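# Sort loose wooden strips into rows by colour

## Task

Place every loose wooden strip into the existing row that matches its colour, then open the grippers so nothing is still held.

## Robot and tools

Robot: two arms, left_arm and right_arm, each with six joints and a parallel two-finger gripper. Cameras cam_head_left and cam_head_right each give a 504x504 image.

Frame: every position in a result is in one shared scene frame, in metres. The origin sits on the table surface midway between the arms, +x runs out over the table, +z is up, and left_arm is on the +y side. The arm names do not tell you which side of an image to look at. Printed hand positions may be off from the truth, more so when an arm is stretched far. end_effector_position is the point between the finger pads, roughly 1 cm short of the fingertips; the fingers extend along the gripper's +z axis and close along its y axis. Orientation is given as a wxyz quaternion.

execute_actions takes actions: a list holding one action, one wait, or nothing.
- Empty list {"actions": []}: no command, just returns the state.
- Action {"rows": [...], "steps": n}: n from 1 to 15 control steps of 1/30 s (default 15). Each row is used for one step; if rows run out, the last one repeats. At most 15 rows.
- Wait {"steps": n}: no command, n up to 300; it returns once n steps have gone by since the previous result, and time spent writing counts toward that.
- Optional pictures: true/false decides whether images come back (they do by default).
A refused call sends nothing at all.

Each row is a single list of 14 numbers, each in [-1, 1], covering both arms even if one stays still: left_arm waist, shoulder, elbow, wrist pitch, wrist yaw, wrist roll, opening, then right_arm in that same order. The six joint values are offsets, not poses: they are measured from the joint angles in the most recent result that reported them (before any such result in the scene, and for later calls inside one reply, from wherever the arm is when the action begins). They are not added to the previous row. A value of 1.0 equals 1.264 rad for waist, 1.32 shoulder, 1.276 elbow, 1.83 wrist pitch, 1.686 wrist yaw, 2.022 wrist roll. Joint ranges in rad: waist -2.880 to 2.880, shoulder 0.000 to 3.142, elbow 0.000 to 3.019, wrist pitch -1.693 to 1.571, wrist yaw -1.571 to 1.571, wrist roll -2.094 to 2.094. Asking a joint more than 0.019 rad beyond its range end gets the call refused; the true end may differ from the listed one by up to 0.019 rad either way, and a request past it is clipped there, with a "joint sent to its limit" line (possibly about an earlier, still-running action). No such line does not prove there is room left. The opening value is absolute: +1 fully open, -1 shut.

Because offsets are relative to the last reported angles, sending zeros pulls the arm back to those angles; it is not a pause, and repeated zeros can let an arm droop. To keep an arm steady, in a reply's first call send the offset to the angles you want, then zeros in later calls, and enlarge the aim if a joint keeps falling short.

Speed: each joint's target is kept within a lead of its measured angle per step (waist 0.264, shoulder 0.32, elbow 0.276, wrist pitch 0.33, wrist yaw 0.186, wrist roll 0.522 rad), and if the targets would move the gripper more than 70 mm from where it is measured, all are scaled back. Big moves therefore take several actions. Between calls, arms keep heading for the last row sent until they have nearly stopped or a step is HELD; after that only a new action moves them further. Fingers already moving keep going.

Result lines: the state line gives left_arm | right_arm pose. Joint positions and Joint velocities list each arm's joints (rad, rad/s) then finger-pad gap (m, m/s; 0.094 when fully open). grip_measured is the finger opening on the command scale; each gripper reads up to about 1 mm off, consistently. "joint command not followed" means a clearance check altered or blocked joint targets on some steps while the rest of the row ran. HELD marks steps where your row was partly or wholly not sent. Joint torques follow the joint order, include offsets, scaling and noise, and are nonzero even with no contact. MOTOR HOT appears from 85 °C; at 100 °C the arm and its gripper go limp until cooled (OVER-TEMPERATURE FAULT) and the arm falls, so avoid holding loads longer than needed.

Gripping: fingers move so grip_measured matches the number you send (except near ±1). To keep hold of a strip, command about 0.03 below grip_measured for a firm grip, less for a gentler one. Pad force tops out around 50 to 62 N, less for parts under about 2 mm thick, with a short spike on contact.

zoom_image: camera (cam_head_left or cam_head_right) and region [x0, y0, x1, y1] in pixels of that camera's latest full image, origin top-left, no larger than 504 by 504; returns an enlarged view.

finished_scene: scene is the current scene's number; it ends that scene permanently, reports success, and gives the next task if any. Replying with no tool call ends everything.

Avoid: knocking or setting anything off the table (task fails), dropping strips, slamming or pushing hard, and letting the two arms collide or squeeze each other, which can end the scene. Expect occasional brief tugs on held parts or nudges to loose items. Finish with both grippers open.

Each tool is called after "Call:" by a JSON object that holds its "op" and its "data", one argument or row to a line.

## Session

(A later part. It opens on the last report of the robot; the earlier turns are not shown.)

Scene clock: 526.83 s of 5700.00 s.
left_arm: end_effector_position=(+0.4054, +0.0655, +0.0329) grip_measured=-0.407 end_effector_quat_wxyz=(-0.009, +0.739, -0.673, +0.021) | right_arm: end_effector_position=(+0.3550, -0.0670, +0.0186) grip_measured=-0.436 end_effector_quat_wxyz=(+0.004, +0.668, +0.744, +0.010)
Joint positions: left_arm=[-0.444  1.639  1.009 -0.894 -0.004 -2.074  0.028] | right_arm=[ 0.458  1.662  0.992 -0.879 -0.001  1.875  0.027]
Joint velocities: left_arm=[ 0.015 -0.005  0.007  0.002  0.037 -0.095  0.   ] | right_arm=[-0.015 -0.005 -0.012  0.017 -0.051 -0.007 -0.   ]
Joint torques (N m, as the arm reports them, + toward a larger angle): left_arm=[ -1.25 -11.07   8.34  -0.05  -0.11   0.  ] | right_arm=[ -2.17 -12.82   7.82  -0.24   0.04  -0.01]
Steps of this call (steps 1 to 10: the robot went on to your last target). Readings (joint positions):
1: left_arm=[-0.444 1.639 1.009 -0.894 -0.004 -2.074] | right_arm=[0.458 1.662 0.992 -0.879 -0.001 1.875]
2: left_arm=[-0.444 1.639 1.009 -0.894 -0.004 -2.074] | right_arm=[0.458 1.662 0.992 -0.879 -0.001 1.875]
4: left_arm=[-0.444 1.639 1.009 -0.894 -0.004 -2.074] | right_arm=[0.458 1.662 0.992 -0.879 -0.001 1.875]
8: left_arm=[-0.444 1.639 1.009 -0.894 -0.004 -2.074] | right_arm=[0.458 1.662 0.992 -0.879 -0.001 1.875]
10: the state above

Call:
{"op": "execute_actions", "data": {
  "actions": [
    {"rows": [[0.178, 0, 0, 0, 0, 0, -0.45, 0, -0.075, 0, -0.055, 0, 0, -0.47], [0.178, 0, 0, 0, 0, 0, -0.45, 0, -0.075, 0, -0.055, 0, 0, -0.47], [0.178, 0, 0, 0, 0, 0, -0.45, 0, -0.075, 0, -0.055, 0, 0, -0.47], [0.178, 0, 0, 0, 0, 0, -0.45, 0, -0.075, 0, -0.055, 0, 0, -0.47], [0.178, 0, 0, 0, 0, 0, -0.45, 0, -0.075, 0, -0.055, 0, 0, -0.47], [0.178, 0, 0, 0, 0, 0, -0.45, 0, -0.075, 0, -0.055, 0, 0, -0.47], [0.178, 0, 0, 0, 0, 0, -0.45, 0, -0.075, 0, -0.055, 0, 0, -0.47], [0.178, 0, 0, 0, 0, 0, -0.45, 0, -0.075, 0, -0.055, 0, 0, -0.47], [0.178, -0.1515, -0.0316, -0.105, 0, 0, -0.45, -0.23, -0.075, 0, -0.055, 0, 0, -0.47]], "steps": 15}
  ],
  "pictures": false
}}

Call:
{"op": "execute_actions", "data": {
  "actions": [
    {"steps": 20}
  ]
}}

Scene clock: 609.20 s of 5700.00 s.
left_arm: end_effector_position=(+0.3836, +0.1745, +0.0918) grip_measured=-0.408 end_effector_quat_wxyz=(-0.005, +0.814, -0.580, +0.004) | right_arm: end_effector_position=(+0.3747, -0.1808, +0.0588) grip_measured=-0.436 end_effector_quat_wxyz=(+0.011, +0.762, +0.647, +0.017)
Joint positions: left_arm=[-0.205  1.444  0.962 -1.077 -0.007 -2.074  0.028] | right_arm=[ 0.186  1.558  0.989 -0.962  0.001  1.875  0.027]
Joint velocities: left_arm=[-0.093 -0.669  0.002 -0.007 -0.007  0.022 -0.002] | right_arm=[-1.294  0.005 -0.012  0.002  0.095 -0.007 -0.   ]
Joint torques (N m, as the arm reports them, + toward a larger angle): left_arm=[-1.93 -6.55  9.65 -0.43  0.    0.  ] | right_arm=[  2.73 -10.39   8.77  -0.73  -0.18   0.  ]
Steps of this call (steps 1 to 15: the robot went on to your last target; steps 16 to 90: nothing new was sent; then 78.87 s passed at rest; steps 91 to 105: all 15 steps of this action). Readings (joint positions):
91: left_arm=[-0.434 1.639 1.009 -0.894 0.001 -2.074] | right_arm=[0.458 1.657 0.992 -0.893 -0.001 1.875]
92: left_arm=[-0.413 1.639 1.009 -0.894 0.003 -2.074] | right_arm=[0.458 1.646 0.991 -0.918 -0.001 1.875]
94: left_arm=[-0.339 1.639 1.009 -0.894 0.003 -2.074] | right_arm=[0.458 1.615 0.989 -0.952 -0.001 1.875]
98: left_arm=[-0.199 1.639 1.009 -0.894 -0.008 -2.074] | right_arm=[0.458 1.561 0.989 -0.962 -0.001 1.875]
105: the state above

Scene clock: 609.87 s of 5700.00 s.
left_arm: end_effector_position=(+0.3834, +0.1732, +0.0978) grip_measured=-0.408 end_effector_quat_wxyz=(-0.009, +0.813, -0.582, +0.010) | right_arm: end_effector_position=(+0.3755, -0.1872, +0.0585) grip_measured=-0.436 end_effector_quat_wxyz=(+0.011, +0.767, +0.641, +0.016)
Joint positions: left_arm=[-0.208  1.428  0.962 -1.079 -0.007 -2.074  0.028] | right_arm=[ 0.171  1.558  0.989 -0.962  0.001  1.875  0.027]
Joint velocities: left_arm=[-0.005 -0.024 -0.002 -0.012 -0.022  0.037 -0.001] | right_arm=[-0.005  0.005  0.017 -0.007 -0.037  0.007  0.   ]
Joint torques (N m, as the arm reports them, + toward a larger angle): left_arm=[-2.07 -8.1   9.76 -0.38  0.    0.01] | right_arm=[ -2.42 -10.34   8.78  -0.78  -0.02  -0.01]
Steps of this call (steps 1 to 20: the robot went on to your last target). Readings (joint positions):
1: left_arm=[-0.207 1.426 0.962 -1.077 -0.007 -2.074] | right_arm=[0.150 1.558 0.989 -0.962 0.003 1.875]
2: left_arm=[-0.208 1.416 0.962 -1.078 -0.007 -2.074] | right_arm=[0.126 1.558 0.989 -0.962 0.005 1.875]
4: left_arm=[-0.208 1.414 0.962 -1.078 -0.007 -2.074] | right_arm=[0.115 1.558 0.989 -0.962 0.005 1.875]
8: left_arm=[-0.208 1.425 0.962 -1.079 -0.007 -2.074] | right_arm=[0.151 1.558 0.989 -0.962 0.002 1.875]
20: the state above

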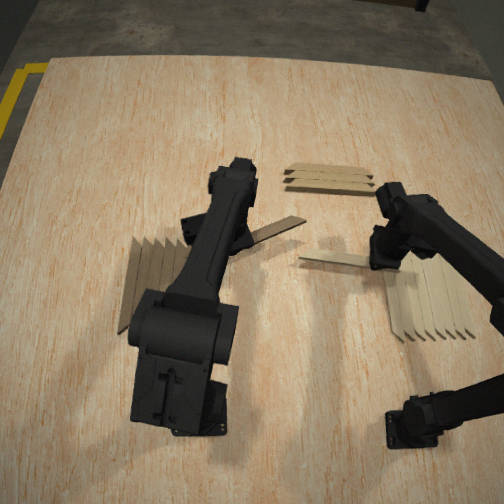

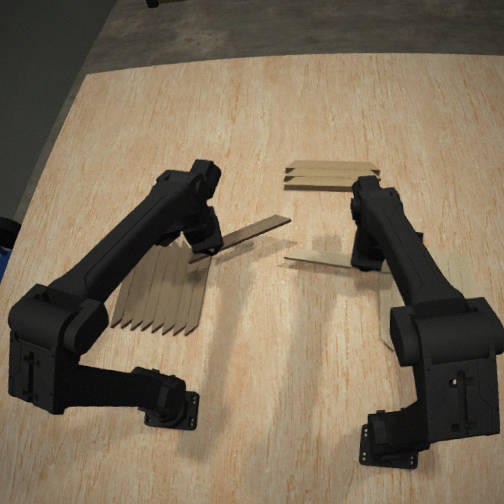

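Call:
{"op": "execute_actions", "data": {
  "actions": [
    {"rows": [[0,0,0,0,0,0.031,-0.45,0,0,0,0,0,-0.029,-0.47],[0,0,0,0,0,0.063,-0.45,0,0,0,0,0,-0.058,-0.47],[0,0,0,0,0,0.094,-0.45,0,0,0,0,0,-0.087,-0.47],[0,0,0,0,0,0.125,-0.45,0,0,0,0,0,-0.115,-0.47],[0,0,0,0,0,0.157,-0.45,0,0,0,0,0,-0.144,-0.47],[0,0,0,0,0,0.188,-0.45,0,0,0,0,0,-0.173,-0.47],[0,0,0,0,0,0.219,-0.45,0,0,0,0,0,-0.202,-0.47],[0,0,0,0,0,0.25,-0.45,0,0,0,0,0,-0.231,-0.47],[0,0,0,0,0,0.282,-0.45,0,0,0,0,0,-0.26,-0.47],[0,0,0,0,0,0.313,-0.45,0,0,0,0,0,-0.288,-0.47],[0,0,0,0,0,0.344,-0.45,0,0,0,0,0,-0.317,-0.47],[0,0,0,0,0,0.376,-0.45,0,0,0,0,0,-0.346,-0.47],[0,0,0,0,0,0.407,-0.45,0,0,0,0,0,-0.375,-0.47],[0,0,0,0,0,0.438,-0.45,0,0,0,0,0,-0.404,-0.47],[0,0,0,0,0,0.939,-0.45,0,0,0,0,0,-0.865,-0.47]], "steps": 15}
  ],
  "pictures": false
}}

Call:
{"op": "execute_actions", "data": {
  "actions": [
    {"steps": 40}
  ]
}}

Scene clock: 626.87 s of 5700.00 s.
left_arm: end_effector_position=(+0.3834, +0.1732, +0.0978) grip_measured=-0.407 end_effector_quat_wxyz=(+0.012, -0.559, +0.829, -0.007) | right_arm: end_effector_position=(+0.3755, -0.1872, +0.0585) grip_measured=-0.436 end_effector_quat_wxyz=(+0.016, +0.515, +0.857, +0.012)
Joint positions: left_arm=[-0.208  1.428  0.962 -1.079 -0.007 -1.36   0.028] | right_arm=[ 0.171  1.558  0.989 -0.962  0.001  1.208  0.026]
Joint velocities: left_arm=[-0.005 -0.005  0.007  0.012  0.037  2.85  -0.   ] | right_arm=[-0.015  0.005  0.022  0.022 -0.007 -2.879 -0.   ]
Joint torques (N m, as the arm reports them, + toward a larger angle): left_arm=[-1.13 -8.99  9.21  0.   -0.11  0.03] | right_arm=[ -2.1  -10.85   8.49  -0.19   0.07  -0.02]
Steps of this call (steps 1 to 15: the robot went on to your last target; steps 16 to 90: nothing new was sent; then 13.50 s passed at rest; steps 91 to 105: all 15 steps of this action). Readings (joint positions):
91: left_arm=[-0.208 1.428 0.962 -1.079 -0.007 -2.066] | right_arm=[0.171 1.558 0.989 -0.962 0.001 1.867]
92: left_arm=[-0.208 1.428 0.962 -1.079 -0.007 -2.047] | right_arm=[0.171 1.558 0.989 -0.962 0.001 1.849]
94: left_arm=[-0.208 1.428 0.962 -1.079 -0.007 -1.985] | right_arm=[0.171 1.558 0.989 -0.962 0.001 1.791]
98: left_arm=[-0.208 1.428 0.962 -1.079 -0.007 -1.798] | right_arm=[0.171 1.558 0.989 -0.962 0.001 1.619]
105: the state above

Scene clock: 628.20 s of 5700.00 s.
left_arm: end_effector_position=(+0.3834, +0.1732, +0.0978) grip_measured=-0.404 end_effector_quat_wxyz=(+0.013, -0.007, +1.000, +0.001) | right_arm: end_effector_position=(+0.3755, -0.1872, +0.0585) grip_measured=-0.436 end_effector_quat_wxyz=(+0.020, +0.005, +1.000, +0.002)
Joint positions: left_arm=[-0.208  1.428  0.962 -1.079 -0.007 -0.189  0.028] | right_arm=[ 0.171  1.558  0.989 -0.962  0.001  0.136  0.026]
Joint velocities: left_arm=[-0.005 -0.005  0.002  0.027 -0.081 -0.022  0.   ] | right_arm=[-0.005 -0.005  0.007  0.022  0.022  0.007 -0.001]
Joint torques (N m, as the arm reports them, + toward a larger angle): left_arm=[-1.24 -8.96  9.34  0.03 -0.04  0.15] | right_arm=[ -2.12 -10.68   8.6   -0.09  -0.04  -0.07]
Steps of this call (steps 1 to 40: the robot went on to your last target). Readings (joint positions):
1: left_arm=[-0.208 1.428 0.962 -1.079 -0.007 -1.261] | right_arm=[0.171 1.558 0.989 -0.962 0.001 1.109]
2: left_arm=[-0.208 1.428 0.962 -1.079 -0.007 -1.163] | right_arm=[0.171 1.558 0.989 -0.962 0.001 1.009]
4: left_arm=[-0.208 1.428 0.962 -1.079 -0.007 -0.965] | right_arm=[0.171 1.558 0.989 -0.962 0.001 0.811]
8: left_arm=[-0.208 1.428 0.962 -1.079 -0.007 -0.575] | right_arm=[0.171 1.558 0.989 -0.962 0.001 0.441]
40: the state above

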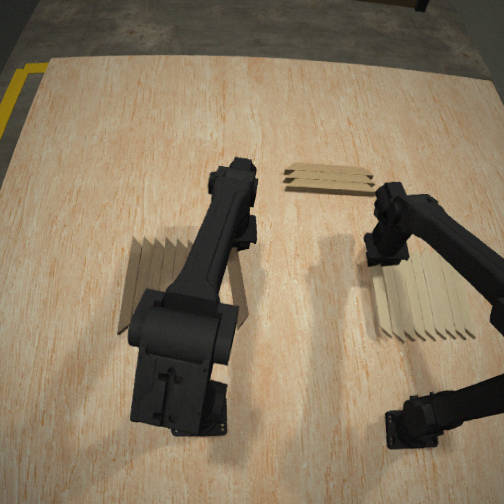

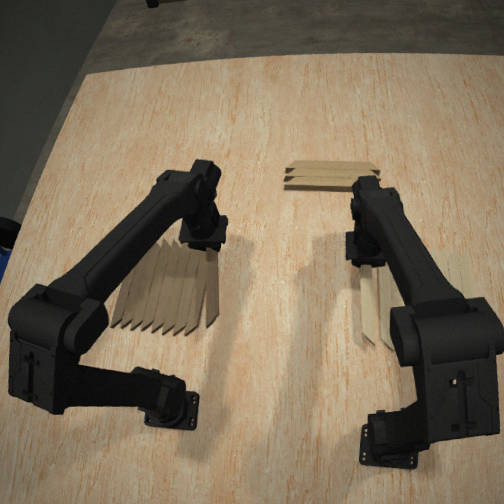

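Call:
{"op": "zoom_image", "data": {
  "camera": "cam_head_right",
  "region": [90, 200, 290, 360]
}}

Call:
{"op": "zoom_image", "data": {
  "camera": "cam_head_left",
  "region": [304, 200, 504, 360]
}}

Region (90, 200, 290, 360) of cam_head_right's 504x504 image, scaled by 2.520, with more detail than that image has; it fills the top 403 rows of this view, and the rest is white.

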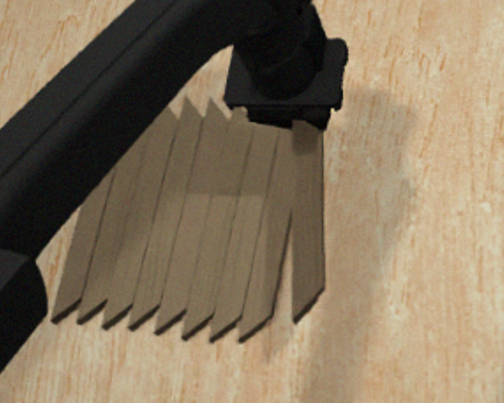

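Region (304, 200, 504, 360) of cam_head_left's 504x504 image, scaled by 2.520, with more detail than that image has; it fills the top 403 rows of this view, and the rest is white.

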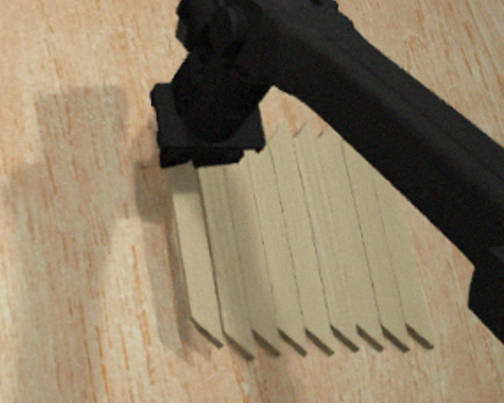

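Call:
{"op": "execute_actions", "data": {
  "actions": [
    {"rows": [[-0.006,0.012,-0.007,0.012,0,-0.014,-0.45,0.004,0.006,0,0.002,0,0.008,-0.47],[-0.012,0.023,-0.014,0.025,0,-0.014,-0.45,0.008,0.012,0,0.004,0,0.008,-0.47],[-0.018,0.035,-0.022,0.037,0,-0.014,-0.45,0.012,0.017,0,0.007,0,0.008,-0.47],[-0.024,0.046,-0.029,0.05,0,-0.014,-0.45,0.016,0.023,0,0.009,0,0.008,-0.47],[-0.03,0.058,-0.036,0.062,0,-0.014,-0.45,0.02,0.029,0,0.011,0,0.008,-0.47],[-0.03,0.07,-0.044,0.075,0,-0.014,-0.45,0.02,0.035,0,0.013,0,0.008,-0.47],[-0.03,0.081,-0.051,0.087,0,-0.014,-0.45,0.02,0.04,0,0.015,0,0.008,-0.47],[-0.03,0.093,-0.058,0.1,0,-0.014,-0.45,0.02,0.046,0,0.0175,0,0.008,-0.47]], "steps": 15}
  ],
  "pictures": false
}}

Call:
{"op": "execute_actions", "data": {
  "actions": [
    {"steps": 15}
  ]
}}

Scene clock: 707.43 s of 5700.00 s.
left_arm: end_effector_position=(+0.3784, +0.1636, +0.0244) grip_measured=-0.404 end_effector_quat_wxyz=(-0.008, -0.000, +1.000, +0.005) | right_arm: end_effector_position=(+0.3723, -0.1792, +0.0331) grip_measured=-0.436 end_effector_quat_wxyz=(-0.006, -0.002, +1.000, -0.001)
Joint positions: left_arm=[-0.235  1.563  0.885 -0.911 -0.007 -0.202  0.028] | right_arm=[ 0.191  1.623  0.989 -0.948  0.001  0.142  0.026]
Joint velocities: left_arm=[-0.005 -0.005  0.007  0.007  0.051 -0.022 -0.001] | right_arm=[-0.015 -0.005  0.012  0.002 -0.022 -0.081  0.001]
Joint torques (N m, as the arm reports them, + toward a larger angle): left_arm=[ -2.14 -10.53   8.32   0.53  -0.04  -0.17] | right_arm=[ -1.66 -12.39   8.12   0.43  -0.04   0.07]
Steps of this call (steps 1 to 15: the robot went on to your last target; steps 16 to 90: nothing new was sent; then 75.73 s passed at rest; steps 91 to 105: all 15 steps of this action). Readings (joint positions):
91: left_arm=[-0.208 1.428 0.962 -1.078 -0.007 -0.191] | right_arm=[0.171 1.558 0.989 -0.962 0.001 0.137]
92: left_arm=[-0.208 1.429 0.961 -1.070 -0.007 -0.193] | right_arm=[0.171 1.559 0.989 -0.962 0.001 0.138]
94: left_arm=[-0.210 1.436 0.952 -1.037 -0.007 -0.197] | right_arm=[0.172 1.563 0.989 -0.962 0.001 0.140]
98: left_arm=[-0.228 1.492 0.919 -0.949 -0.007 -0.200] | right_arm=[0.185 1.588 0.989 -0.955 0.001 0.142]
105: the state above

Scene clock: 707.93 s of 5700.00 s.
left_arm: end_effector_position=(+0.3796, +0.1634, +0.0244) grip_measured=-0.404 end_effector_quat_wxyz=(-0.006, -0.001, +1.000, +0.005) | right_arm: end_effector_position=(+0.3726, -0.1791, +0.0331) grip_measured=-0.436 end_effector_quat_wxyz=(-0.005, -0.002, +1.000, -0.001)
Joint positions: left_arm=[-0.235  1.563  0.885 -0.907 -0.007 -0.203  0.028] | right_arm=[ 0.191  1.623  0.989 -0.947  0.001  0.142  0.026]
Joint velocities: left_arm=[ 0.005 -0.005  0.002  0.007 -0.007  0.007 -0.001] | right_arm=[-0.015 -0.015 -0.002 -0.002  0.007 -0.051 -0.001]
Joint torques (N m, as the arm reports them, + toward a larger angle): left_arm=[ -2.13 -10.31   8.43   0.3   -0.05  -0.15] | right_arm=[ -1.84 -11.35   8.22   0.32  -0.04   0.08]
Steps of this call (steps 1 to 15: the robot went on to your last target). Readings (joint positions):
1: left_arm=[-0.235 1.563 0.885 -0.910 -0.007 -0.202] | right_arm=[0.191 1.623 0.989 -0.948 0.001 0.142]
2: left_arm=[-0.235 1.563 0.885 -0.908 -0.007 -0.202] | right_arm=[0.191 1.623 0.989 -0.948 0.001 0.142]
4: left_arm=[-0.235 1.563 0.885 -0.907 -0.007 -0.203] | right_arm=[0.191 1.623 0.989 -0.947 0.001 0.142]
8: left_arm=[-0.235 1.563 0.885 -0.907 -0.007 -0.203] | right_arm=[0.191 1.623 0.989 -0.947 0.001 0.142]
15: the state above
All arms were judged still, so your last target was given up. Only a new action makes them travel on or press farther. Fingers that are still opening or closing keep moving.

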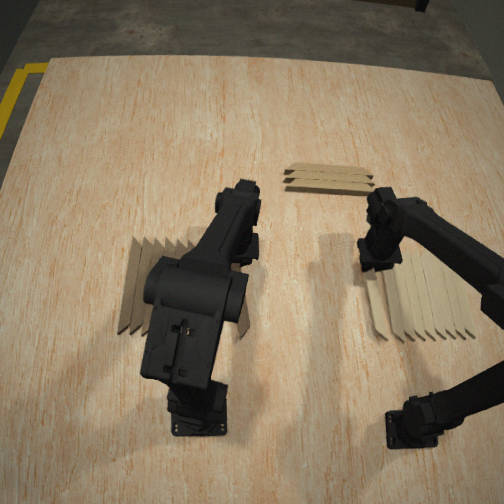

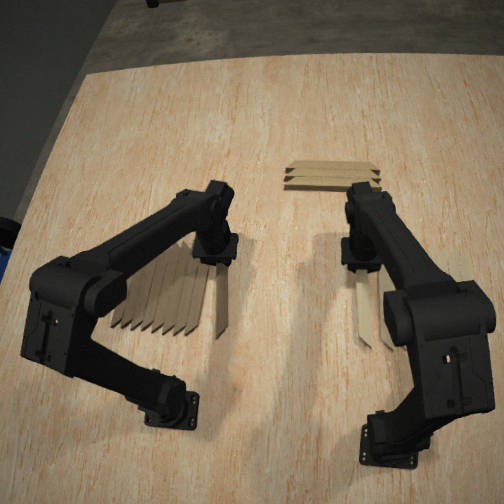

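Call:
{"op": "zoom_image", "data": {
  "camera": "cam_head_right",
  "region": [90, 200, 290, 360]
}}

Call:
{"op": "zoom_image", "data": {
  "camera": "cam_head_left",
  "region": [304, 200, 504, 360]
}}

Region (90, 200, 290, 360) of cam_head_right's 504x504 image, scaled by 2.520, with more detail than that image has; it fills the top 403 rows of this view, and the rest is white.

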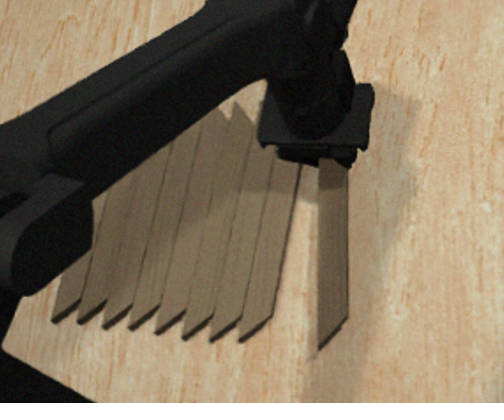

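Region (304, 200, 504, 360) of cam_head_left's 504x504 image, scaled by 2.520, with more detail than that image has; it fills the top 403 rows of this view, and the rest is white.

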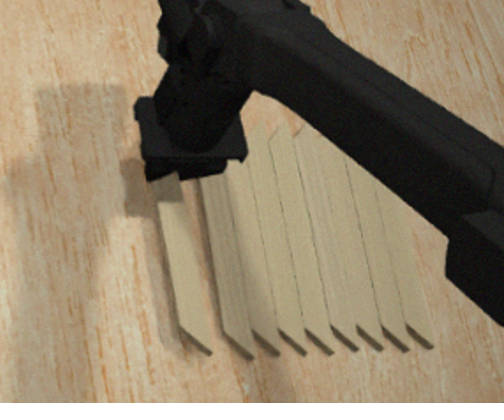

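Call:
{"op": "execute_actions", "data": {
  "actions": [
    {"rows": [[-0.02,0,0,0,0,0.05,-0.45,0.016,0,0,0,0,0.005,-0.47],[-0.02,0,0,0,0,0.09,-0.45,0.016,0,0,0,0,0.005,-0.47],[-0.02,0,0,0,0,0.09,-0.45,0.016,0,0,0,0,0.005,-0.47],[-0.02,0,0,0,0,0.09,-0.45,0.016,0,0,0,0,0.005,-0.47],[-0.02,0,0,0,0,0.09,-0.45,0.016,0,0,0,0,0.005,-0.47],[-0.02,0,0,0,0,0.09,-0.45,0.016,0,0,0,0,0.005,-0.47],[-0.02,0,0,0,0,0.09,-0.45,0.016,0,0,0,0,0.005,-0.47],[-0.02,0,0,0,0,0.09,-0.45,0.016,0,0,0,0,0.005,-0.47],[-0.02,0.036,0,0,0,0.09,-0.45,0.016,0.038,0,0,0,0.005,-0.47]], "steps": 15}
  ],
  "pictures": false
}}

Call:
{"op": "execute_actions", "data": {
  "actions": [
    {"steps": 15}
  ]
}}

Scene clock: 765.93 s of 5700.00 s.
left_arm: end_effector_position=(+0.3749, +0.1599, +0.0126) grip_measured=-0.412 end_effector_quat_wxyz=(-0.023, +0.086, +0.996, +0.007) | right_arm: end_effector_position=(+0.3674, -0.1739, +0.0170) grip_measured=-0.436 end_effector_quat_wxyz=(-0.025, -0.009, +1.000, -0.004)
Joint positions: left_arm=[-0.247  1.596  0.885 -0.907 -0.007 -0.042  0.028] | right_arm=[ 0.205  1.664  0.989 -0.947  0.001  0.143  0.026]
Joint velocities: left_arm=[-0.015 -0.005  0.007  0.017 -0.022  0.022 -0.001] | right_arm=[ 0.015 -0.005  0.012 -0.012  0.037 -0.007 -0.001]
Joint torques (N m, as the arm reports them, + toward a larger angle): left_arm=[-2.32 -8.72  7.81 -0.1  -0.01  0.18] | right_arm=[ -1.48 -10.88   7.75  -0.21  -0.06   0.08]
Steps of this call (steps 1 to 90: nothing new was sent; then 54.50 s passed at rest; steps 91 to 105: all 15 steps of this action). Readings (joint positions):
91: left_arm=[-0.236 1.563 0.885 -0.907 -0.007 -0.189] | right_arm=[0.192 1.623 0.989 -0.947 0.001 0.143]
92: left_arm=[-0.237 1.563 0.885 -0.907 -0.007 -0.161] | right_arm=[0.193 1.623 0.989 -0.947 0.001 0.143]
94: left_arm=[-0.241 1.563 0.885 -0.907 -0.007 -0.115] | right_arm=[0.198 1.623 0.989 -0.947 0.001 0.143]
98: left_arm=[-0.247 1.563 0.885 -0.907 -0.007 -0.067] | right_arm=[0.205 1.623 0.989 -0.947 0.001 0.143]
105: the state above

Scene clock: 766.43 s of 5700.00 s.
left_arm: end_effector_position=(+0.3749, +0.1599, +0.0126) grip_measured=-0.412 end_effector_quat_wxyz=(-0.023, +0.088, +0.996, +0.007) | right_arm: end_effector_position=(+0.3677, -0.1738, +0.0181) grip_measured=-0.436 end_effector_quat_wxyz=(-0.024, -0.009, +1.000, -0.004)
Joint positions: left_arm=[-0.247  1.596  0.885 -0.907 -0.007 -0.038  0.028] | right_arm=[ 0.205  1.661  0.989 -0.947  0.001  0.143  0.026]
Joint velocities: left_arm=[-0.005  0.015  0.002 -0.002 -0.022 -0.066  0.001] | right_arm=[-0.005 -0.005 -0.007 -0.002 -0.051 -0.022 -0.   ]
Joint torques (N m, as the arm reports them, + toward a larger angle): left_arm=[-2.34 -8.75  7.77 -0.11  0.01  0.19] | right_arm=[ -1.69 -10.22   7.85  -0.2   -0.04   0.08]
Steps of this call (steps 1 to 15: the robot went on to your last target). Readings (joint positions):
1: left_arm=[-0.247 1.596 0.885 -0.907 -0.007 -0.041] | right_arm=[0.205 1.662 0.989 -0.947 0.001 0.143]
2: left_arm=[-0.247 1.596 0.885 -0.907 -0.007 -0.040] | right_arm=[0.205 1.662 0.989 -0.947 0.001 0.143]
4: left_arm=[-0.247 1.596 0.885 -0.907 -0.007 -0.039] | right_arm=[0.205 1.661 0.989 -0.947 0.001 0.143]
8: left_arm=[-0.247 1.596 0.885 -0.907 -0.007 -0.038] | right_arm=[0.205 1.661 0.989 -0.947 0.001 0.143]
15: the state above
All arms were judged still, so your last target was given up. Only a new action makes them travel on or press farther. Fingers that are still opening or closing keep moving.

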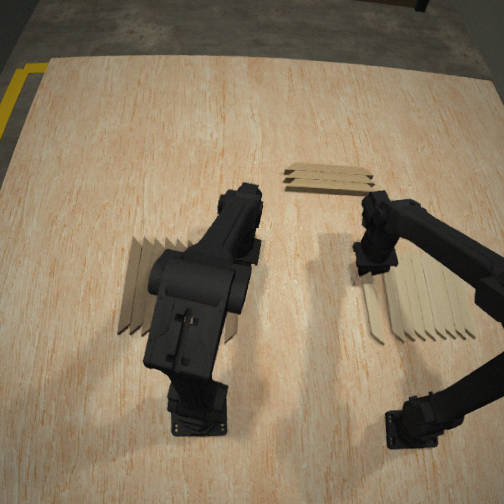

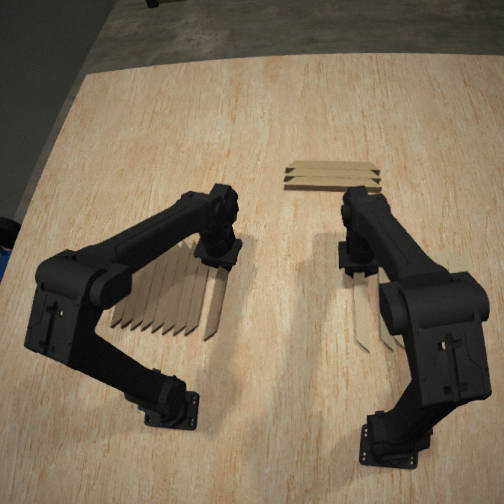

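Call:
{"op": "zoom_image", "data": {
  "camera": "cam_head_right",
  "region": [90, 200, 290, 360]
}}

Call:
{"op": "zoom_image", "data": {
  "camera": "cam_head_left",
  "region": [304, 200, 504, 360]
}}

Region (90, 200, 290, 360) of cam_head_right's 504x504 image, scaled by 2.520, with more detail than that image has; it fills the top 403 rows of this view, and the rest is white.

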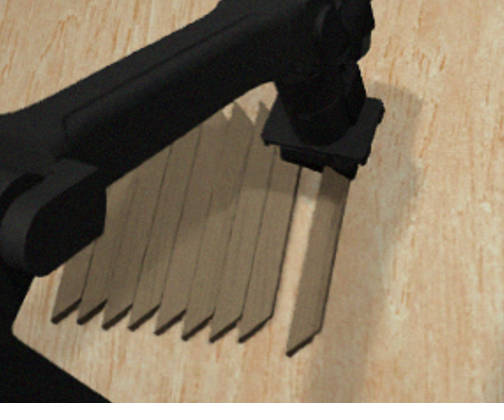

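Region (304, 200, 504, 360) of cam_head_left's 504x504 image, scaled by 2.520, with more detail than that image has; it fills the top 403 rows of this view, and the rest is white.

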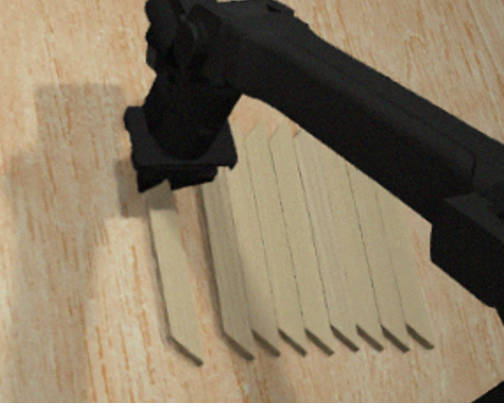

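Call:
{"op": "execute_actions", "data": {
  "actions": [
    {"rows": [[0,0,0,0.024,0,0,-0.45,0,-0.008,0,0.012,0,0,-0.47]], "steps": 12}
  ],
  "pictures": false
}}

Call:
{"op": "execute_actions", "data": {
  "actions": [
    {"rows": [[0,0,0,0,0,0,-0.2,0,0,0,0,0,0,-0.2]], "steps": 12}
  ],
  "pictures": false
}}

Scene clock: 791.87 s of 5700.00 s.
left_arm: end_effector_position=(+0.3802, +0.1588, +0.0125) grip_measured=-0.412 end_effector_quat_wxyz=(-0.012, +0.088, +0.996, +0.005) | right_arm: end_effector_position=(+0.3690, -0.1736, +0.0201) grip_measured=-0.436 end_effector_quat_wxyz=(-0.020, -0.009, +1.000, -0.003)
Joint positions: left_arm=[-0.247  1.595  0.885 -0.885 -0.008 -0.038  0.028] | right_arm=[ 0.205  1.656  0.989 -0.944  0.001  0.143  0.026]
Joint velocities: left_arm=[-0.015  0.005 -0.007  0.007 -0.095  0.022 -0.001] | right_arm=[-0.005 -0.005 -0.012 -0.007  0.007  0.022  0.001]
Joint torques (N m, as the arm reports them, + toward a larger angle): left_arm=[ -1.24 -10.07   7.83   0.75  -0.03   0.  ] | right_arm=[ -2.06 -12.35   7.78   0.47  -0.04  -0.01]
Steps of this call (steps 1 to 90: nothing new was sent; then 22.03 s passed at rest; steps 91 to 102: all 12 steps of this action). Readings (joint positions):
91: left_arm=[-0.247 1.596 0.885 -0.902 -0.008 -0.038] | right_arm=[0.205 1.661 0.989 -0.946 0.001 0.143]
92: left_arm=[-0.247 1.595 0.885 -0.897 -0.008 -0.038] | right_arm=[0.205 1.659 0.989 -0.946 0.001 0.143]
94: left_arm=[-0.247 1.595 0.885 -0.887 -0.008 -0.038] | right_arm=[0.205 1.656 0.989 -0.945 0.001 0.143]
98: left_arm=[-0.247 1.595 0.885 -0.885 -0.008 -0.038] | right_arm=[0.205 1.656 0.989 -0.944 0.001 0.143]
102: the state above

Scene clock: 792.27 s of 5700.00 s.
left_arm: end_effector_position=(+0.3802, +0.1590, +0.0125) grip_measured=-0.203 end_effector_quat_wxyz=(-0.012, +0.088, +0.996, +0.006) | right_arm: end_effector_position=(+0.3690, -0.1736, +0.0201) grip_measured=-0.202 end_effector_quat_wxyz=(-0.020, -0.009, +1.000, -0.003)
Joint positions: left_arm=[-0.247  1.595  0.885 -0.885 -0.008 -0.038  0.037] | right_arm=[ 0.205  1.656  0.989 -0.944  0.001  0.143  0.038]
Joint velocities: left_arm=[-0.015 -0.005 -0.032 -0.007  0.022 -0.022 -0.001] | right_arm=[-0.005  0.005  0.002  0.007  0.007 -0.037 -0.001]
Joint torques (N m, as the arm reports them, + toward a larger angle): left_arm=[ -1.25 -10.06   7.82  -0.05   0.     0.  ] | right_arm=[ -2.   -11.55   7.9   -0.23  -0.04  -0.01]
Steps of this call (steps 1 to 12: all 12 steps of this action). Readings (joint positions):
1: left_arm=[-0.247 1.595 0.885 -0.885 -0.008 -0.038] | right_arm=[0.205 1.656 0.989 -0.944 0.001 0.143]
2: left_arm=[-0.247 1.595 0.885 -0.885 -0.008 -0.038] | right_arm=[0.205 1.656 0.989 -0.944 0.001 0.143]
4: left_arm=[-0.247 1.595 0.885 -0.885 -0.008 -0.038] | right_arm=[0.205 1.656 0.989 -0.944 0.001 0.143]
8: left_arm=[-0.247 1.595 0.885 -0.885 -0.008 -0.038] | right_arm=[0.205 1.656 0.989 -0.944 0.001 0.143]
12: the state above

Call:
{"op": "execute_actions", "data": {
  "actions": [
    {"rows": [[0,-0.095,0,0,0,0,-0.2,0,-0.09,0,0,0,0,-0.2],[0,-0.095,0,0,0,0,-0.2,0,-0.09,0,0,0,0,-0.2],[0,-0.095,0,0,0,0,-0.2,0,-0.09,0,0,0,0,-0.2],[0,-0.095,0,0,0,0,-0.2,0,-0.09,0,0,0,0,-0.2],[0,-0.095,0,0,0,0,-0.2,0,-0.09,0,0,0,0,-0.2],[0,-0.095,0,0,0,0,-0.2,0,-0.09,0,0,0,0,-0.2],[0,-0.095,0,0,0,0,-0.2,0,-0.09,0,0,0,0,-0.2],[0,-0.095,0,0,0,0,-0.2,0,-0.09,0,0,0,0,-0.2],[-0.103,-0.189,-0.11,-0.046,0,0.717,1,0.107,-0.17,-0.109,-0.025,0,-0.714,1]], "steps": 15}
  ],
  "pictures": false
}}

Call:
{"op": "execute_actions", "data": {
  "actions": [
    {"steps": 30}
  ]
}}

Scene clock: 832.43 s of 5700.00 s.
left_arm: end_effector_position=(+0.3034, +0.1316, +0.0501) grip_measured=+1.000 end_effector_quat_wxyz=(-0.004, +0.465, +0.885, +0.003) | right_arm: end_effector_position=(+0.3027, -0.1296, +0.0602) grip_measured=+1.000 end_effector_quat_wxyz=(+0.006, -0.404, +0.915, -0.000)
Joint positions: left_arm=[-0.383  1.348  0.738 -0.967 -0.007  0.618  0.094] | right_arm=[ 0.356  1.427  0.849 -0.981 -0.001 -0.521  0.094]
Joint velocities: left_arm=[-0.181 -0.034 -0.037 -0.071 -0.022  2.791  0.   ] | right_arm=[ 0.327 -0.005 -0.066 -0.017  0.037 -2.806  0.   ]
Joint torques (N m, as the arm reports them, + toward a larger angle): left_arm=[ 0.17 -7.27  9.48  0.15  0.    0.03] | right_arm=[-5.07 -8.15  8.94 -0.41  0.01 -0.01]
Steps of this call (steps 1 to 15: the robot went on to your last target; steps 16 to 90: nothing new was sent; then 36.67 s passed at rest; steps 91 to 105: all 15 steps of this action). Readings (joint positions):
91: left_arm=[-0.247 1.587 0.885 -0.885 -0.008 -0.038] | right_arm=[0.205 1.649 0.989 -0.944 0.001 0.143]
92: left_arm=[-0.247 1.573 0.881 -0.885 -0.008 -0.038] | right_arm=[0.205 1.637 0.986 -0.944 0.001 0.143]
94: left_arm=[-0.247 1.531 0.879 -0.885 -0.008 -0.038] | right_arm=[0.205 1.597 0.985 -0.944 0.001 0.143]
98: left_arm=[-0.247 1.467 0.879 -0.885 -0.008 -0.038] | right_arm=[0.205 1.527 0.985 -0.944 0.001 0.143]
105: the state above

Scene clock: 833.43 s of 5700.00 s.
left_arm: end_effector_position=(+0.3030, +0.1310, +0.0501) grip_measured=+1.000 end_effector_quat_wxyz=(-0.005, +0.767, +0.642, +0.001) | right_arm: end_effector_position=(+0.3035, -0.1329, +0.0597) grip_measured=+1.000 end_effector_quat_wxyz=(-0.005, +0.714, -0.700, +0.002)
Joint positions: left_arm=[-0.385  1.348  0.738 -0.968 -0.007  1.397  0.094] | right_arm=[ 0.347  1.429  0.848 -0.981 -0.001 -1.29   0.094]
Joint velocities: left_arm=[-0.015 -0.015 -0.007 -0.022 -0.051 -0.007  0.   ] | right_arm=[ 0.005  0.005  0.002  0.007  0.007 -0.007  0.   ]
Joint torques (N m, as the arm reports them, + toward a larger angle): left_arm=[-0.58 -7.3   9.11 -0.15  0.03  0.16] | right_arm=[-2.61 -7.85  8.66 -0.49 -0.08 -0.08]
Steps of this call (steps 1 to 30: the robot went on to your last target). Readings (joint positions):
1: left_arm=[-0.385 1.348 0.738 -0.968 -0.007 0.717] | right_arm=[0.363 1.428 0.848 -0.981 -0.001 -0.621]
2: left_arm=[-0.385 1.348 0.738 -0.968 -0.007 0.816] | right_arm=[0.364 1.429 0.848 -0.981 -0.001 -0.721]
4: left_arm=[-0.385 1.348 0.738 -0.968 -0.007 1.009] | right_arm=[0.357 1.429 0.848 -0.981 -0.001 -0.913]
8: left_arm=[-0.385 1.348 0.738 -0.968 -0.007 1.240] | right_arm=[0.347 1.429 0.848 -0.981 -0.001 -1.137]
30: the state above

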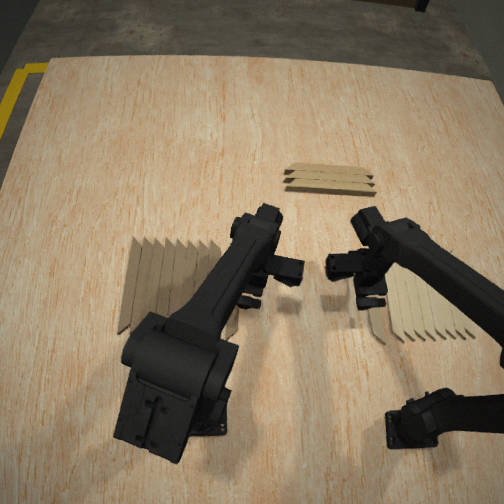

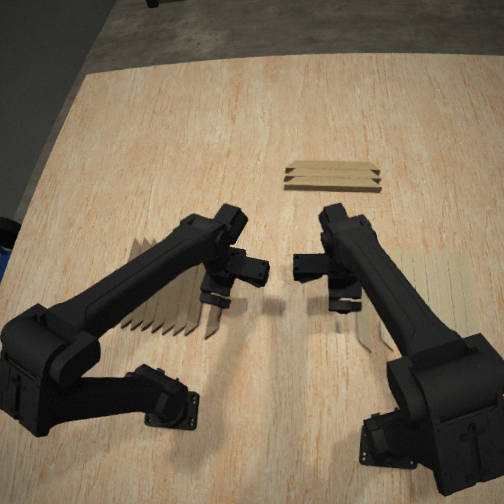

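Call:
{"op": "execute_actions", "data": {
  "actions": [
    {"rows": [[0,0.007,-0.005,0.011,0,0,1,0,0.007,-0.004,0.009,0,0,1],[0,0.015,-0.011,0.022,0,0,1,0,0.015,-0.009,0.019,0,0,1],[0,0.022,-0.016,0.033,0,0,1,0,0.023,-0.014,0.029,0,0,1],[0,0.029,-0.021,0.044,0,0,1,0,0.03,-0.018,0.038,0,0,1],[0,0.037,-0.026,0.055,0,0,1,0,0.038,-0.023,0.048,0,0,1],[0,0.044,-0.032,0.066,0,0,1,0,0.045,-0.027,0.057,0,0,1],[0,0.0515,-0.037,0.077,0,0,1,0,0.053,-0.032,0.067,0,0,1]], "steps": 15}
  ],
  "pictures": false
}}

Call:
{"op": "execute_actions", "data": {
  "actions": [
    {"steps": 10}
  ]
}}

Scene clock: 854.07 s of 5700.00 s.
left_arm: end_effector_position=(+0.3068, +0.1296, +0.0179) grip_measured=+1.000 end_effector_quat_wxyz=(+0.003, +0.767, +0.641, +0.006) | right_arm: end_effector_position=(+0.3048, -0.1325, +0.0234) grip_measured=+1.000 end_effector_quat_wxyz=(-0.001, +0.715, -0.699, -0.000)
Joint positions: left_arm=[-0.385  1.413  0.694 -0.84  -0.007  1.398  0.094] | right_arm=[ 0.347  1.504  0.812 -0.878 -0.001 -1.291  0.094]
Joint velocities: left_arm=[-0.005  0.005 -0.012  0.056 -0.037 -0.051  0.   ] | right_arm=[-0.015  0.005 -0.032  0.037 -0.051  0.022  0.   ]
Joint torques (N m, as the arm reports them, + toward a larger angle): left_arm=[-1.29 -7.26  7.47  0.27  0.07 -0.01] | right_arm=[-2.13 -9.29  7.26  0.39 -0.14 -0.02]
Steps of this call (steps 1 to 15: the robot went on to your last target; steps 16 to 90: nothing new was sent; then 17.13 s passed at rest; steps 91 to 105: all 15 steps of this action). Readings (joint positions):
91: left_arm=[-0.385 1.348 0.738 -0.966 -0.007 1.398] | right_arm=[0.347 1.429 0.848 -0.981 -0.001 -1.291]
92: left_arm=[-0.385 1.348 0.737 -0.960 -0.007 1.398] | right_arm=[0.347 1.429 0.848 -0.978 -0.001 -1.291]
94: left_arm=[-0.385 1.352 0.731 -0.931 -0.007 1.398] | right_arm=[0.347 1.435 0.845 -0.956 -0.001 -1.291]
98: left_arm=[-0.385 1.385 0.709 -0.858 -0.007 1.398] | right_arm=[0.347 1.470 0.827 -0.893 -0.001 -1.291]
105: the state above

Scene clock: 854.40 s of 5700.00 s.
left_arm: end_effector_position=(+0.3070, +0.1295, +0.0179) grip_measured=+1.000 end_effector_quat_wxyz=(+0.004, +0.767, +0.641, +0.006) | right_arm: end_effector_position=(+0.3052, -0.1324, +0.0234) grip_measured=+1.000 end_effector_quat_wxyz=(-0.001, +0.715, -0.699, +0.000)
Joint positions: left_arm=[-0.385  1.413  0.694 -0.839 -0.007  1.398  0.094] | right_arm=[ 0.347  1.504  0.812 -0.876 -0.001 -1.291  0.094]
Joint velocities: left_arm=[-0.005 -0.005  0.017 -0.002  0.022  0.007  0.   ] | right_arm=[-0.015 -0.015  0.007 -0.002 -0.007  0.007  0.   ]
Joint torques (N m, as the arm reports them, + toward a larger angle): left_arm=[-1.24 -7.18  7.44  0.38  0.07 -0.01] | right_arm=[-2.04 -9.64  7.1   0.44 -0.14  0.  ]
Steps of this call (steps 1 to 10: the robot went on to your last target). Readings (joint positions):
1: left_arm=[-0.385 1.413 0.694 -0.839 -0.007 1.398] | right_arm=[0.347 1.504 0.812 -0.877 -0.001 -1.291]
2: left_arm=[-0.385 1.413 0.694 -0.839 -0.007 1.398] | right_arm=[0.347 1.504 0.812 -0.876 -0.001 -1.291]
4: left_arm=[-0.385 1.413 0.694 -0.839 -0.007 1.398] | right_arm=[0.347 1.504 0.812 -0.876 -0.001 -1.291]
8: left_arm=[-0.385 1.413 0.694 -0.839 -0.007 1.398] | right_arm=[0.347 1.504 0.812 -0.876 -0.001 -1.291]
10: the state above

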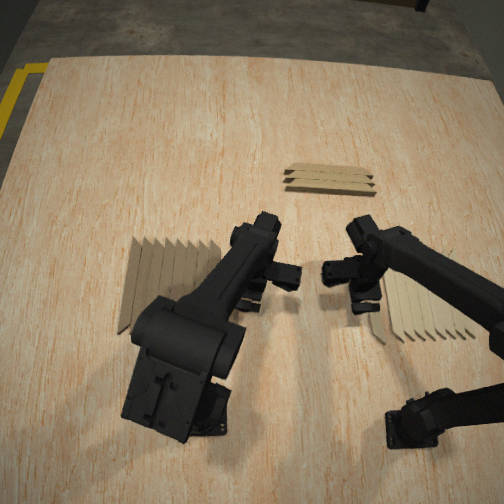

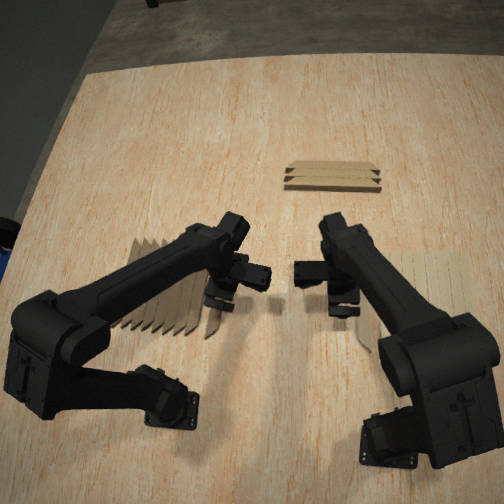

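Call:
{"op": "execute_actions", "data": {
  "actions": [
    {"rows": [[0,0.024,0,0,0,0,1,0,0.019,0,0,0,0,1],[0,0.024,0,0,0,0,1,0,0.019,0,0,0,0,1],[0,0.024,0,0,0,0,1,0,0.019,0,0,0,0,1],[0,0.024,0,0,0,0,1,0,0.019,0,0,0,0,1],[0,0.024,0,0,0,0,1,0,0.019,0,0,0,0,1],[0,0.024,0,0,0,0,1,0,0.019,0,0,0,0,1],[0,0.024,0,0,0,0,1,0,0.019,0,0,0,0,1],[0,0.024,0,0,0,0,1,0,0.019,0,0,0,0,1]], "steps": 10}
  ],
  "pictures": false
}}

Scene clock: 872.17 s of 5700.00 s.
left_arm: end_effector_position=(+0.3052, +0.1302, +0.0129) grip_measured=+1.000 end_effector_quat_wxyz=(-0.003, +0.767, +0.641, +0.002) | right_arm: end_effector_position=(+0.3037, -0.1328, +0.0185) grip_measured=+1.000 end_effector_quat_wxyz=(+0.005, +0.715, -0.699, -0.003)
Joint positions: left_arm=[-0.385  1.43   0.694 -0.839 -0.007  1.398  0.094] | right_arm=[ 0.347  1.518  0.812 -0.876 -0.001 -1.291  0.094]
Joint velocities: left_arm=[-0.015  0.005 -0.007 -0.007 -0.007  0.007  0.   ] | right_arm=[ 0.005 -0.015  0.002 -0.002 -0.007  0.066  0.   ]
Joint torques (N m, as the arm reports them, + toward a larger angle): left_arm=[-1.3  -6.5   7.65 -0.11  0.07  0.01] | right_arm=[-2.18 -8.55  7.61 -0.11 -0.14  0.01]
Steps of this call (steps 1 to 15: the robot went on to your last target; steps 16 to 90: nothing new was sent; then 14.43 s passed at rest; steps 91 to 100: all 10 steps of this action). Readings (joint positions):
91: left_arm=[-0.385 1.414 0.694 -0.839 -0.007 1.398] | right_arm=[0.347 1.505 0.812 -0.876 -0.001 -1.291]
92: left_arm=[-0.385 1.417 0.694 -0.839 -0.007 1.398] | right_arm=[0.347 1.507 0.812 -0.876 -0.001 -1.291]
94: left_arm=[-0.385 1.424 0.694 -0.839 -0.007 1.398] | right_arm=[0.347 1.513 0.812 -0.876 -0.001 -1.291]
98: left_arm=[-0.385 1.430 0.694 -0.839 -0.007 1.398] | right_arm=[0.347 1.518 0.812 -0.876 -0.001 -1.291]
100: the state above

Call:
{"op": "execute_actions", "data": {
  "actions": [
    {"rows": [[0.012,0,0,0,0,0.008,1,-0.012,-0.008,0,0,0,-0.008,1],[0.02,0,0,0,0,0.012,1,-0.02,-0.008,0,0,0,-0.012,1],[0.027,0,0,0,0,0.016,1,-0.027,-0.008,0,0,0,-0.016,1],[0.034,0,0,0,0,0.02,1,-0.034,-0.008,0,0,0,-0.02,1],[0.041,0,0,0,0,0.024,1,-0.041,-0.008,0,0,0,-0.024,1],[0.048,0,0,0,0,0.028,1,-0.048,-0.008,0,0,0,-0.028,1],[0.055,0,0,0,0,0.032,1,-0.055,-0.008,0,0,0,-0.032,1],[0.062,0,0,0,0,0.036,1,-0.062,-0.008,0,0,0,-0.036,1],[0.069,0,0,0,0,0.04,1,-0.069,-0.008,0,0,0,-0.04,1],[0.076,0,0,0,0,0.045,1,-0.076,-0.008,0,0,0,-0.045,1],[0.083,0,0,0,0,0.05,1,-0.083,-0.008,0,0,0,-0.05,1],[0.087,0,0,0,0,0.055,1,-0.087,-0.008,0,0,0,-0.055,1]], "steps": 15}
  ],
  "pictures": false
}}

Call:
{"op": "execute_actions", "data": {
  "actions": [
    {"steps": 12}
  ]
}}

Scene clock: 895.30 s of 5700.00 s.
left_arm: end_effector_position=(+0.3141, +0.1588, +0.0129) grip_measured=+1.000 end_effector_quat_wxyz=(-0.003, +0.762, +0.648, +0.001) | right_arm: end_effector_position=(+0.3132, -0.1700, +0.0188) grip_measured=+1.000 end_effector_quat_wxyz=(+0.004, +0.706, -0.708, -0.004)
Joint positions: left_arm=[-0.289  1.43   0.694 -0.839 -0.004  1.477  0.094] | right_arm=[ 0.239  1.517  0.812 -0.876 -0.001 -1.374  0.094]
Joint velocities: left_arm=[ 0.024  0.005 -0.002 -0.012 -0.007  0.066  0.   ] | right_arm=[-0.054  0.005  0.002 -0.007 -0.022 -0.139  0.   ]
Joint torques (N m, as the arm reports them, + toward a larger angle): left_arm=[-0.28 -7.41  7.59 -0.06 -0.12  0.21] | right_arm=[-1.89 -9.76  7.59 -0.25 -0.15 -0.08]
Steps of this call (steps 1 to 15: the robot went on to your last target; steps 16 to 90: nothing new was sent; then 19.63 s passed at rest; steps 91 to 105: all 15 steps of this action). Readings (joint positions):
91: left_arm=[-0.385 1.430 0.694 -0.839 -0.007 1.398] | right_arm=[0.346 1.518 0.812 -0.876 -0.001 -1.292]
92: left_arm=[-0.384 1.430 0.694 -0.839 -0.007 1.400] | right_arm=[0.345 1.517 0.812 -0.876 -0.001 -1.295]
94: left_arm=[-0.378 1.430 0.694 -0.839 -0.007 1.407] | right_arm=[0.335 1.517 0.812 -0.876 -0.001 -1.303]
98: left_arm=[-0.344 1.430 0.694 -0.839 -0.006 1.431] | right_arm=[0.296 1.517 0.812 -0.876 -0.001 -1.327]
105: the state above

Scene clock: 895.70 s of 5700.00 s.
left_arm: end_effector_position=(+0.3141, +0.1588, +0.0129) grip_measured=+1.000 end_effector_quat_wxyz=(-0.003, +0.764, +0.645, +0.001) | right_arm: end_effector_position=(+0.3132, -0.1703, +0.0188) grip_measured=+1.000 end_effector_quat_wxyz=(+0.004, +0.711, -0.703, -0.004)
Joint positions: left_arm=[-0.289  1.43   0.694 -0.839 -0.004  1.483  0.094] | right_arm=[ 0.238  1.517  0.812 -0.876 -0.001 -1.39   0.094]
Joint velocities: left_arm=[-0.005 -0.005  0.012 -0.012  0.007 -0.051  0.   ] | right_arm=[-0.015 -0.005  0.012 -0.002  0.037  0.007  0.   ]
Joint torques (N m, as the arm reports them, + toward a larger angle): left_arm=[-0.16 -7.43  7.65 -0.09 -0.06  0.29] | right_arm=[-2.32 -9.78  7.57 -0.22 -0.13 -0.11]
Steps of this call (steps 1 to 12: the robot went on to your last target). Readings (joint positions):
1: left_arm=[-0.289 1.430 0.694 -0.839 -0.004 1.478] | right_arm=[0.238 1.517 0.812 -0.876 -0.001 -1.378]
2: left_arm=[-0.289 1.430 0.694 -0.839 -0.004 1.480] | right_arm=[0.238 1.517 0.812 -0.876 -0.001 -1.380]
4: left_arm=[-0.289 1.430 0.694 -0.839 -0.004 1.481] | right_arm=[0.238 1.517 0.812 -0.876 -0.001 -1.384]
8: left_arm=[-0.289 1.430 0.694 -0.839 -0.004 1.483] | right_arm=[0.238 1.517 0.812 -0.876 -0.001 -1.388]
12: the state above

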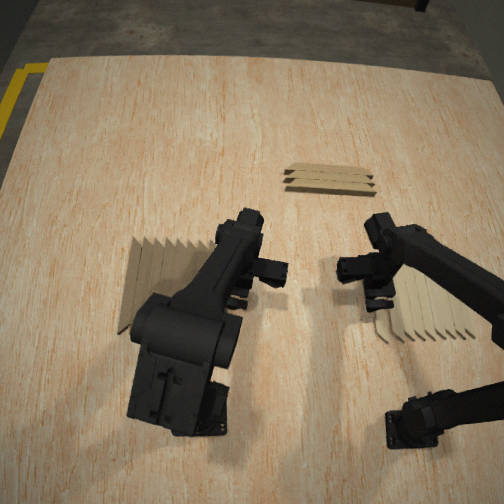

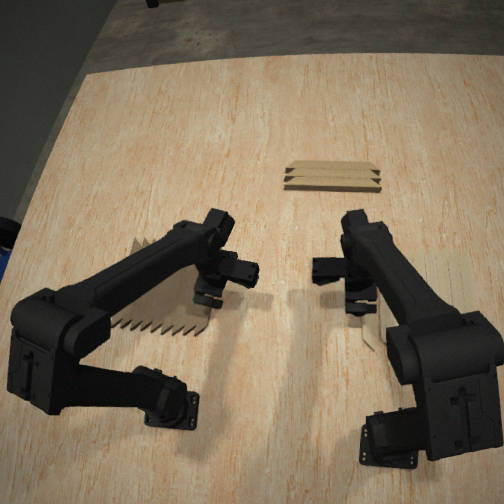

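Call:
{"op": "zoom_image", "data": {
  "camera": "cam_head_right",
  "region": [90, 220, 270, 360]
}}

Call:
{"op": "zoom_image", "data": {
  "camera": "cam_head_left",
  "region": [324, 220, 504, 360]
}}

Region (90, 220, 270, 360) of cam_head_right's 504x504 image, scaled by 2.800, with more detail than that image has.

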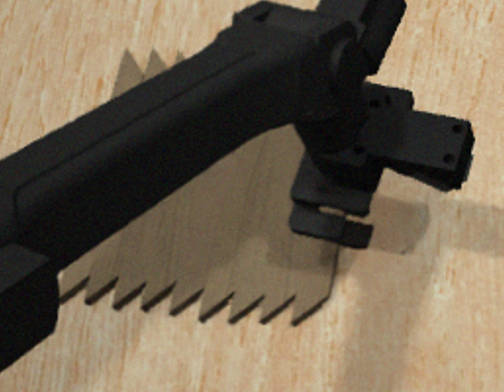

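Region (324, 220, 504, 360) of cam_head_left's 504x504 image, scaled by 2.800, with more detail than that image has.

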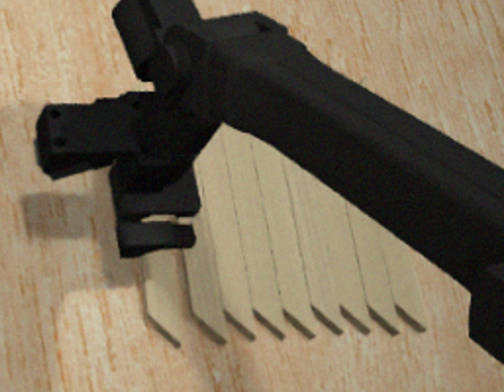

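Call:
{"op": "execute_actions", "data": {
  "actions": [
    {"rows": [[-0.03,0,0,0,0,0,1,-0.012,0,0,0,0,-0.008,1],[-0.03,0,0,0,0,0,1,-0.017,0,0,0,0,-0.011,1],[-0.03,0,0,0,0,0,1,-0.022,0,0,0,0,-0.014,1],[-0.03,0,0,0,0,0,1,-0.027,0,0,0,0,-0.017,1],[-0.03,0,0,0,0,0,1,-0.032,0,0,0,0,-0.02,1],[-0.03,0,0,0,0,0,1,-0.037,0,0,0,0,-0.024,1],[-0.03,-0.15,0,0,0,0,1,-0.037,0,0,0,0,-0.024,1]], "steps": 15}
  ],
  "pictures": false
}}

Call:
{"op": "execute_actions", "data": {
  "actions": [
    {"steps": 10}
  ]
}}

Call:
{"op": "zoom_image", "data": {
  "camera": "cam_head_left",
  "region": [324, 220, 504, 360]
}}

Scene clock: 922.57 s of 5700.00 s.
left_arm: end_effector_position=(+0.3268, +0.1474, +0.0795) grip_measured=+1.000 end_effector_quat_wxyz=(+0.088, +0.767, +0.633, +0.063) | right_arm: end_effector_position=(+0.3158, -0.1849, +0.0188) grip_measured=+1.000 end_effector_quat_wxyz=(+0.004, +0.709, -0.705, -0.004)
Joint positions: left_arm=[-0.313  1.202  0.685 -0.839 -0.004  1.483  0.094] | right_arm=[ 0.197  1.517  0.812 -0.876 -0.001 -1.426  0.094]
Joint velocities: left_arm=[-0.005 -0.015  0.002 -0.002  0.037 -0.051  0.   ] | right_arm=[ 0.005 -0.005 -0.002 -0.017 -0.051  0.007  0.   ]
Joint torques (N m, as the arm reports them, + toward a larger angle): left_arm=[-2.39 -3.55 10.21  0.25  0.09 -0.02] | right_arm=[-2.31 -8.87  7.58 -0.23 -0.14 -0.15]
Steps of this call (steps 1 to 30: the robot went on to your last target; steps 31 to 90: nothing new was sent; then 23.37 s passed at rest; steps 91 to 105: all 15 steps of this action). Readings (joint positions):
91: left_arm=[-0.291 1.430 0.694 -0.839 -0.004 1.483] | right_arm=[0.238 1.517 0.812 -0.876 -0.001 -1.391]
92: left_arm=[-0.295 1.430 0.694 -0.839 -0.004 1.483] | right_arm=[0.237 1.517 0.812 -0.876 -0.001 -1.393]
94: left_arm=[-0.305 1.430 0.694 -0.839 -0.004 1.483] | right_arm=[0.230 1.517 0.812 -0.876 -0.001 -1.399]
98: left_arm=[-0.313 1.388 0.688 -0.839 -0.004 1.483] | right_arm=[0.205 1.517 0.812 -0.876 -0.001 -1.416]
105: the state above

Scene clock: 922.90 s of 5700.00 s.
left_arm: end_effector_position=(+0.3258, +0.1477, +0.0736) grip_measured=+1.000 end_effector_quat_wxyz=(+0.080, +0.767, +0.633, +0.057) | right_arm: end_effector_position=(+0.3158, -0.1849, +0.0188) grip_measured=+1.000 end_effector_quat_wxyz=(+0.004, +0.709, -0.705, -0.004)
Joint positions: left_arm=[-0.313  1.22   0.685 -0.839 -0.004  1.483  0.094] | right_arm=[ 0.197  1.517  0.812 -0.876 -0.001 -1.426  0.094]
Joint velocities: left_arm=[-0.005 -0.005 -0.027 -0.017 -0.022 -0.022  0.   ] | right_arm=[ 0.005 -0.005 -0.002 -0.012 -0.066 -0.066  0.   ]
Joint torques (N m, as the arm reports them, + toward a larger angle): left_arm=[-2.39 -5.24 10.07  0.23  0.09 -0.01] | right_arm=[-2.54 -8.82  7.6  -0.24 -0.14 -0.12]
Steps of this call (steps 1 to 10: the robot went on to your last target). Readings (joint positions):
1: left_arm=[-0.313 1.204 0.685 -0.839 -0.004 1.483] | right_arm=[0.197 1.517 0.812 -0.876 -0.001 -1.426]
2: left_arm=[-0.313 1.208 0.685 -0.839 -0.004 1.483] | right_arm=[0.197 1.517 0.812 -0.876 -0.001 -1.426]
4: left_arm=[-0.313 1.216 0.685 -0.839 -0.004 1.483] | right_arm=[0.197 1.517 0.812 -0.876 -0.001 -1.426]
8: left_arm=[-0.313 1.220 0.685 -0.839 -0.004 1.483] | right_arm=[0.197 1.517 0.812 -0.876 -0.001 -1.426]
10: the state above

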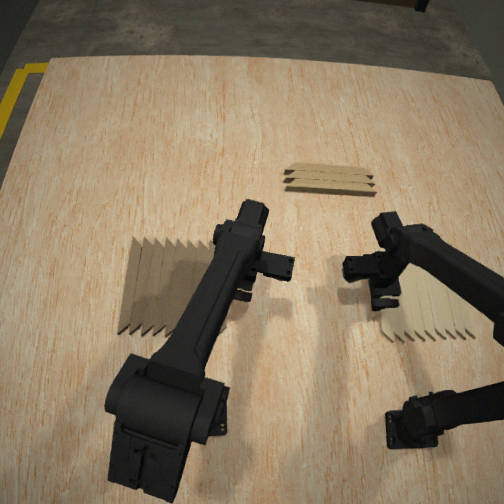

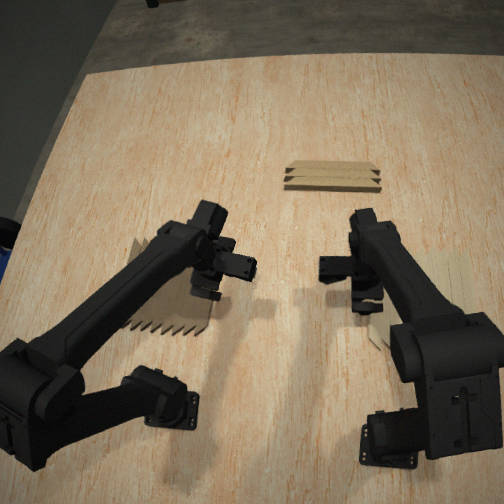

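Region (324, 220, 504, 360) of cam_head_left's 504x504 image, scaled by 2.800, with more detail than that image has.

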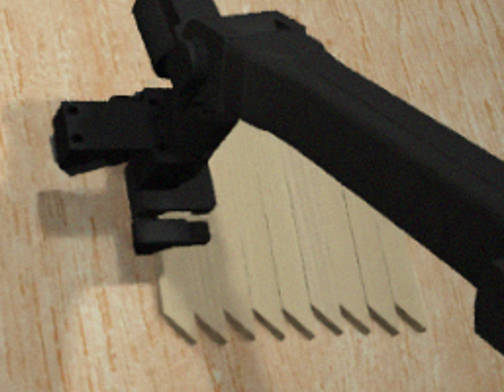

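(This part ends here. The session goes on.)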